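# Set the drink can upright on the cork coaster

## Task

Place the drink can standing upright at the centre of the round cork coaster. The can has to sit on that coaster, and the coaster has to sit on the table or on the other coaster, with the gripper supporting neither. Open the gripper and pull away afterwards; a result that holds only because the robot keeps it there does not count.

## Robot and tools

Robot: a single seven-joint xArm7 with one parallel two-finger gripper and one camera, cam_wrist (672x504), mounted on the hand. There is only one arm, so every command describes one gripper pose.

Frame: all positions and orientations are in the scene frame. Its origin lies on the table surface straight below the arm base, +z is up, and +y is to the left when facing along +x. The base itself may be slightly tilted. The gripper's fingers extend along its own +z axis and close along its own y axis. end_effector_position is the point midway between the finger pads when closed, roughly 2 cm short of the fingertips; closing pushes the tips about 10 mm further along +z. Reported hand position can be off, more so at long reach.

A row is 8 numbers: x, y, z, qw, qx, qy, qz, opening. x, y, z is an absolute target position for end_effector_position in metres; qw..qz is an absolute target orientation quaternion, w first, both in the scene frame. opening ranges from -1 (closed) to +1 (fully open, 0.084 m). To keep a hand orientation steady, repeat the same quaternion in every row rather than copying the last reported one, which may have drifted.

Tools:
- execute_actions(actions): a list of actions run one after another. Each action is a list of 1 to 15 rows; each row lasts one control step of 1/30 s, and if fewer than 15 rows are given the last row repeats to fill the action. An empty list just reports state and images. An action is rejected when its target lies more than 0.6 m from the gripper's start-of-action position along any gripper axis; if any action is malformed, or the first fails that test against the latest reported state, nothing in the call runs.
- move(target, speed, blocking): drives the gripper along a straight line toward one absolute pose given as a single 8-number row as above. speed is the path's top speed in m/s, 0.002 to 0.5 (default 0.25); rotation is capped at twice that value in rad/s, taking the shorter direction. Paths last 0.5 to 10 s and are cut off at 10 s. The opening is applied at the start. The path ignores obstacles, the real hand can lag, wander or overshoot the speed (especially with the arm stretched out), and faster or deeper contact presses harder. blocking=false returns after 0.5 s while motion continues; then only wait or stop are accepted until a result shows the move has ended.
- wait(seconds): 0 to 10 s of letting the scene run under the last command; returns early if a running move finishes.
- stop(): brakes a running move; braking needs room, more at speed. Fingers keep moving.
- zoom_image(camera, region): closer view of part of the latest cam_wrist image; region is [x0, y0, x1, y1] in pixels from the top-left, at most 504 by 504.
- read_manual(section): licence texts only; no motion.
- finished_scene(scene): ends the current scene, given its number, after the robot has held the last command; irreversible, and it reports success. Replying without any tool call ends everything.

Controller behaviour: each control step clips the commanded pose to within 70 mm and 16 degrees of the measured one, then solves damped inverse kinematics, favouring position over orientation. A distant target may take several actions; after an action the arm goes only to the last clipped pose, so keep commanding the remainder. The elbow cannot fully straighten. Joints move at most 3.14 rad/s with 0.16 s to accelerate and arrive together.

Result lines: the state line shows end_effector_position, end_effector_quat_wxyz and linear/angular velocities. "Hand target" is the pose the controller is currently chasing. grip_measured is the actual finger opening on the command scale. "pose unreachable" means the clearance check (which treats the mount under the base as arm) altered or blocked the command. A move adds a "move:" line with its ending (done = settled near target; otherwise off_target, moving, held, fault, etc.), the remaining distance, and limits: paced means the sent pose was clipped, held means a check blocked some steps, after which the arm may jump faster than speed. Joint positions and joint torques are listed base outward; torques include offsets and noise and are nonzero even in free air. Camera calibration may be reported when it changes.

Gripping: to keep hold of something, command an opening noticeably below grip_measured; the larger the gap, the tighter the squeeze (about 24 N per pad for objects up to about 6 cm wide). Slamming shut can push harder or even spring open. Commanding back the measured value gives only light pressure, and wider parts may slip.

Things to avoid: knocking or setting anything off the table (fails the task); drops, slips, slams, hard hits and strong pushes. If contact torque reaches a joint's load limit (waist and shoulder 46.5, upper arm roll, elbow and forearm roll 27.9, wrist pitch and wrist roll 18.6 N m, held weight included), the arm backs off, freezes for 10 s and drops the rest of the call. Holding loads warms the motors: MOTOR HOT appears from 65 °C, and at 80 °C an OVER-TEMPERATURE FAULT brakes the arm until it cools. Brief external tugs on held parts or pushes on loose objects can happen. The robot holds its last command while you think, so a resting, safe command before long deliberation is wise.

Each tool is called after ">>>" by a JSON object that holds its "op" and its "data", one argument or row to a line.

## Session

>>> {"op": "execute_actions", "data": {
  "actions": []
}}

Scene clock: 0.00 s.
end_effector_position=(+0.1602, +0.1906, +0.2434) grip_measured=+1.00 end_effector_quat_wxyz=(+0.046, +0.939, +0.196, +0.279) end_effector_velocity=(-0.000, +0.000, +0.001) end_effector_angular_velocity=(+0.003, -0.001, +0.000)
Joint positions: [ 1.318 -1.584  0.959  0.204 -0.041  1.502  1.137  0.084]
Joint velocities: [ 0.    -0.002  0.     0.002 -0.001 -0.     0.     0.   ]
Joint torques (N m, as the arm reports them, + toward a larger angle): no reading
Hand target: +0.160, +0.191, +0.243; +0.046, +0.939, +0.196, +0.279

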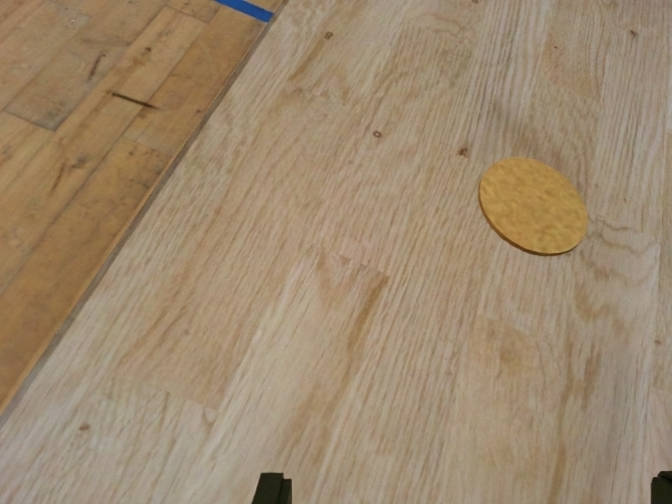

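>>> {"op": "move", "data": {
  "target": [0.35,-0.05,0.5,0,1,0,0,1]
}}

Scene clock: 3.57 s.
end_effector_position=(+0.3509, -0.0502, +0.4999) grip_measured=+1.00 end_effector_quat_wxyz=(+0.001, +1.000, -0.002, -0.000) end_effector_velocity=(+0.001, -0.001, +0.001) end_effector_angular_velocity=(+0.002, +0.003, -0.003)
Joint positions: [ 1.097 -1.296 -0.111  1.398 -0.587  2.264  0.634  0.084]
Joint velocities: [ 0.001  0.005 -0.004  0.01  -0.002  0.003 -0.003 -0.   ]
Joint torques (N m, as the arm reports them, + toward a larger angle): [-7.51  7.26  9.43  8.82  0.07 -1.09 -0.31]
Hand target: +0.351, -0.050, +0.500; +0.001, +1.000, -0.002, -0.000
Off the commanded pose: 0.001 m, 0 deg.
move: done
camera_calibration (this result's frames):
cam_wrist: T_world_to_cam=[[0.00753615, -0.999767, 0.0202342, -0.0352612], [-0.999802, -0.00716085, 0.0185569, 0.409322], [-0.0184076, -0.0203701, -0.999623, 0.640859], [0, 0, 0, 1]] pos_world=[0.421303, -0.0192676, 0.633735]

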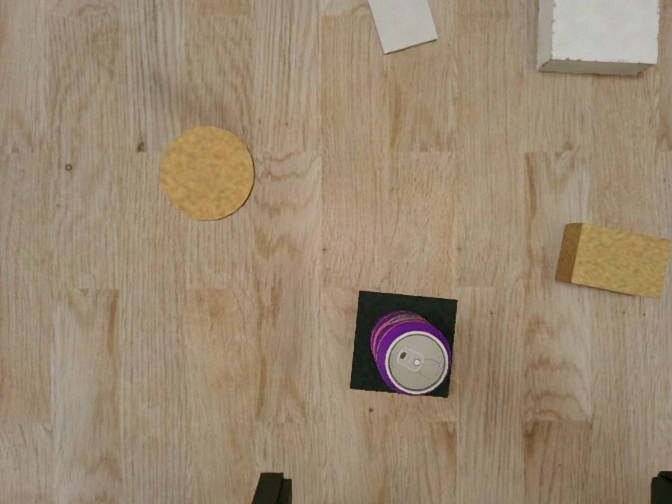

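>>> {"op": "execute_actions", "data": {
  "actions": [
    [[0.322,-0.097,0.3,0,1,0,0,1]],
    [[0.322,-0.097,0.08,0,1,0,0,1]],
    [[0.322,-0.097,0.08,0,1,0,0,1]],
    [[0.322,-0.097,0.08,0,1,0,0,-0.3]],
    [[0.322,-0.097,0.2,0,1,0,0,-0.3]],
    [[0.496,0.103,0.2,0,1,0,0,-0.3]],
    [[0.496,0.103,0.2,0,1,0,0,-0.3]],
    [[0.496,0.103,0.088,0,1,0,0,-0.3]],
    [[0.496,0.103,0.088,0,1,0,0,1]],
    [[0.496,0.103,0.3,0,1,0,0,1]]
  ]
}}

>>> {"op": "finished_scene", "data": {
  "scene": 1
}}

Scene clock: 11.17 s.
end_effector_position=(+0.5012, +0.1099, +0.2497) grip_measured=+1.00 end_effector_quat_wxyz=(-0.006, +1.000, +0.002, +0.007) end_effector_velocity=(-0.023, -0.012, +0.381) end_effector_angular_velocity=(+0.010, -0.003, +0.003)
Joint positions: [ 1.27  -1.05  -0.605  0.893 -0.78   1.403  0.838  0.084]
Joint velocities: [-0.155 -0.019  0.793  0.674  0.563  0.883 -0.193  0.   ]
Joint torques (N m, as the arm reports them, + toward a larger angle): [-5.67 -0.36 13.21 12.83 -0.02 -1.08 -0.25]
Hand target: +0.496, +0.108, +0.293; -0.006, +1.000, +0.003, +0.005
Off the commanded pose: 0.051 m, 1 deg.
camera_calibration (this result's frames):
cam_wrist: T_world_to_cam=[[0.0154208, -0.99986, 0.00653661, 0.128248], [-0.999868, -0.0153871, 0.00516838, 0.569691], [-0.00506707, -0.00661545, -0.999965, 0.388648], [0, 0, 0, 1]] pos_world=[0.569608, 0.139567, 0.384852]

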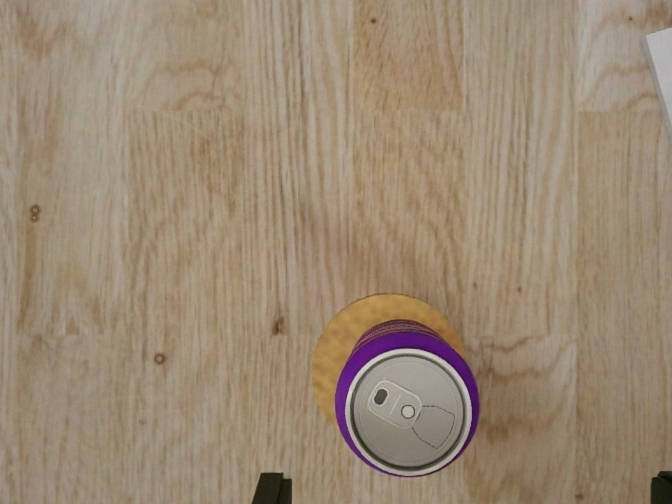

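The scene is finished: the task was done.


## Next scene

The same job, from a new start.

>>> {"op": "move", "data": {
  "target": [0.35,-0.05,0.5,0,1,0,0,1]
}}

Scene clock: 4.07 s.
end_effector_position=(+0.3511, -0.0499, +0.4995) grip_measured=+1.00 end_effector_quat_wxyz=(+0.001, +1.000, -0.000, +0.001) end_effector_velocity=(+0.000, -0.000, +0.001) end_effector_angular_velocity=(-0.001, -0.001, +0.003)
Joint positions: [-0.768 -0.864 -0.236  1.328  0.269  1.974 -0.75   0.084]
Joint velocities: [ 0.001  0.    -0.     0.002 -0.    -0.    -0.002  0.   ]
Joint torques (N m, as the arm reports them, + toward a larger angle): [ 1.19 -4.37 -5.3  13.69  0.2  -1.   -0.37]
Hand target: +0.351, -0.050, +0.500; +0.002, +1.000, +0.000, +0.001
Off the commanded pose: 0.001 m, 0 deg.
move: done
camera_calibration (this result's frames):
cam_wrist: T_world_to_cam=[[0.0113953, -0.999713, 0.0210958, -0.0366989], [-0.999805, -0.0110516, 0.0163384, 0.410506], [-0.0161006, -0.0212779, -0.999644, 0.639561], [0, 0, 0, 1]] pos_world=[0.421141, -0.0185431, 0.633401]

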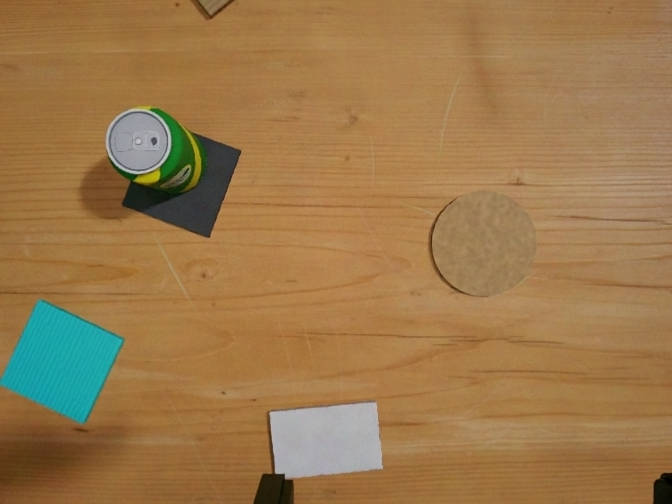

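Can: x=.421+.096-.01=.507, y=-.019+.166-.011=.136. Coaster: x=.421+.012-.011=.422, y=-.019-.153-.013=-.185.

>>> {"op": "execute_actions", "data": {
  "actions": [
    [[0.507,0.136,0.3,0,1,0,0,1]],
    [[0.507,0.136,0.08,0,1,0,0,1]],
    [[0.507,0.136,0.08,0,1,0,0,1]],
    [[0.507,0.136,0.08,0,1,0,0,-0.3]],
    [[0.507,0.136,0.2,0,1,0,0,-0.3]],
    [[0.422,-0.185,0.2,0,1,0,0,-0.3]],
    [[0.422,-0.185,0.2,0,1,0,0,-0.3]],
    [[0.422,-0.185,0.088,0,1,0,0,-0.3]],
    [[0.422,-0.185,0.088,0,1,0,0,1]],
    [[0.422,-0.185,0.3,0,1,0,0,1]]
  ]
}}

>>> {"op": "finished_scene", "data": {
  "scene": 2
}}

Scene clock: 11.00 s.
end_effector_position=(+0.4236, -0.1909, +0.2559) grip_measured=+1.00 end_effector_quat_wxyz=(+0.012, +1.000, -0.002, +0.005) end_effector_velocity=(-0.016, +0.017, +0.398) end_effector_angular_velocity=(-0.008, +0.001, -0.011)
Joint positions: [-1.15  -0.554  0.152  0.833  0.544  1.243 -1.088  0.084]
Joint velocities: [-0.169 -0.26  -0.466  0.782 -0.345  1.15   0.088  0.   ]
Joint torques (N m, as the arm reports them, + toward a larger angle): [-2.93 -9.06 -9.6  15.43  0.23 -1.21 -0.54]
Hand target: +0.421, -0.188, +0.296; +0.009, +1.000, -0.003, +0.003
Off the commanded pose: 0.044 m, 2 deg.
camera_calibration (this result's frames):
cam_wrist: T_world_to_cam=[[0.00776475, -0.999081, 0.0421445, -0.177068], [-0.999936, -0.00741207, 0.00851811, 0.488178], [-0.00819791, -0.0422079, -0.999075, 0.386775], [0, 0, 0, 1]] pos_world=[0.492692, -0.156962, 0.389722]

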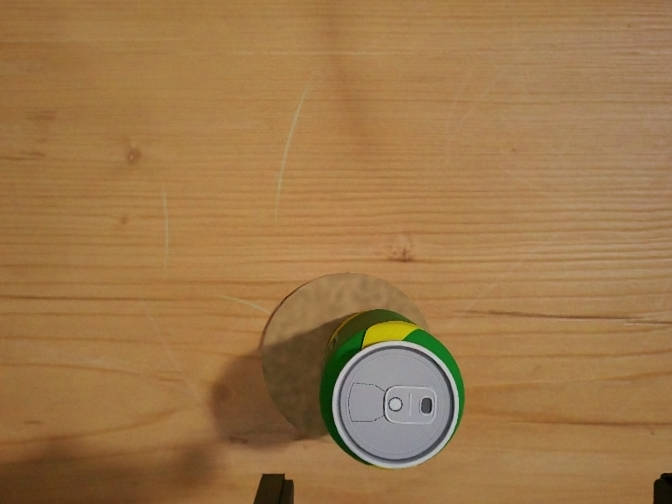

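The scene is finished: the task was done.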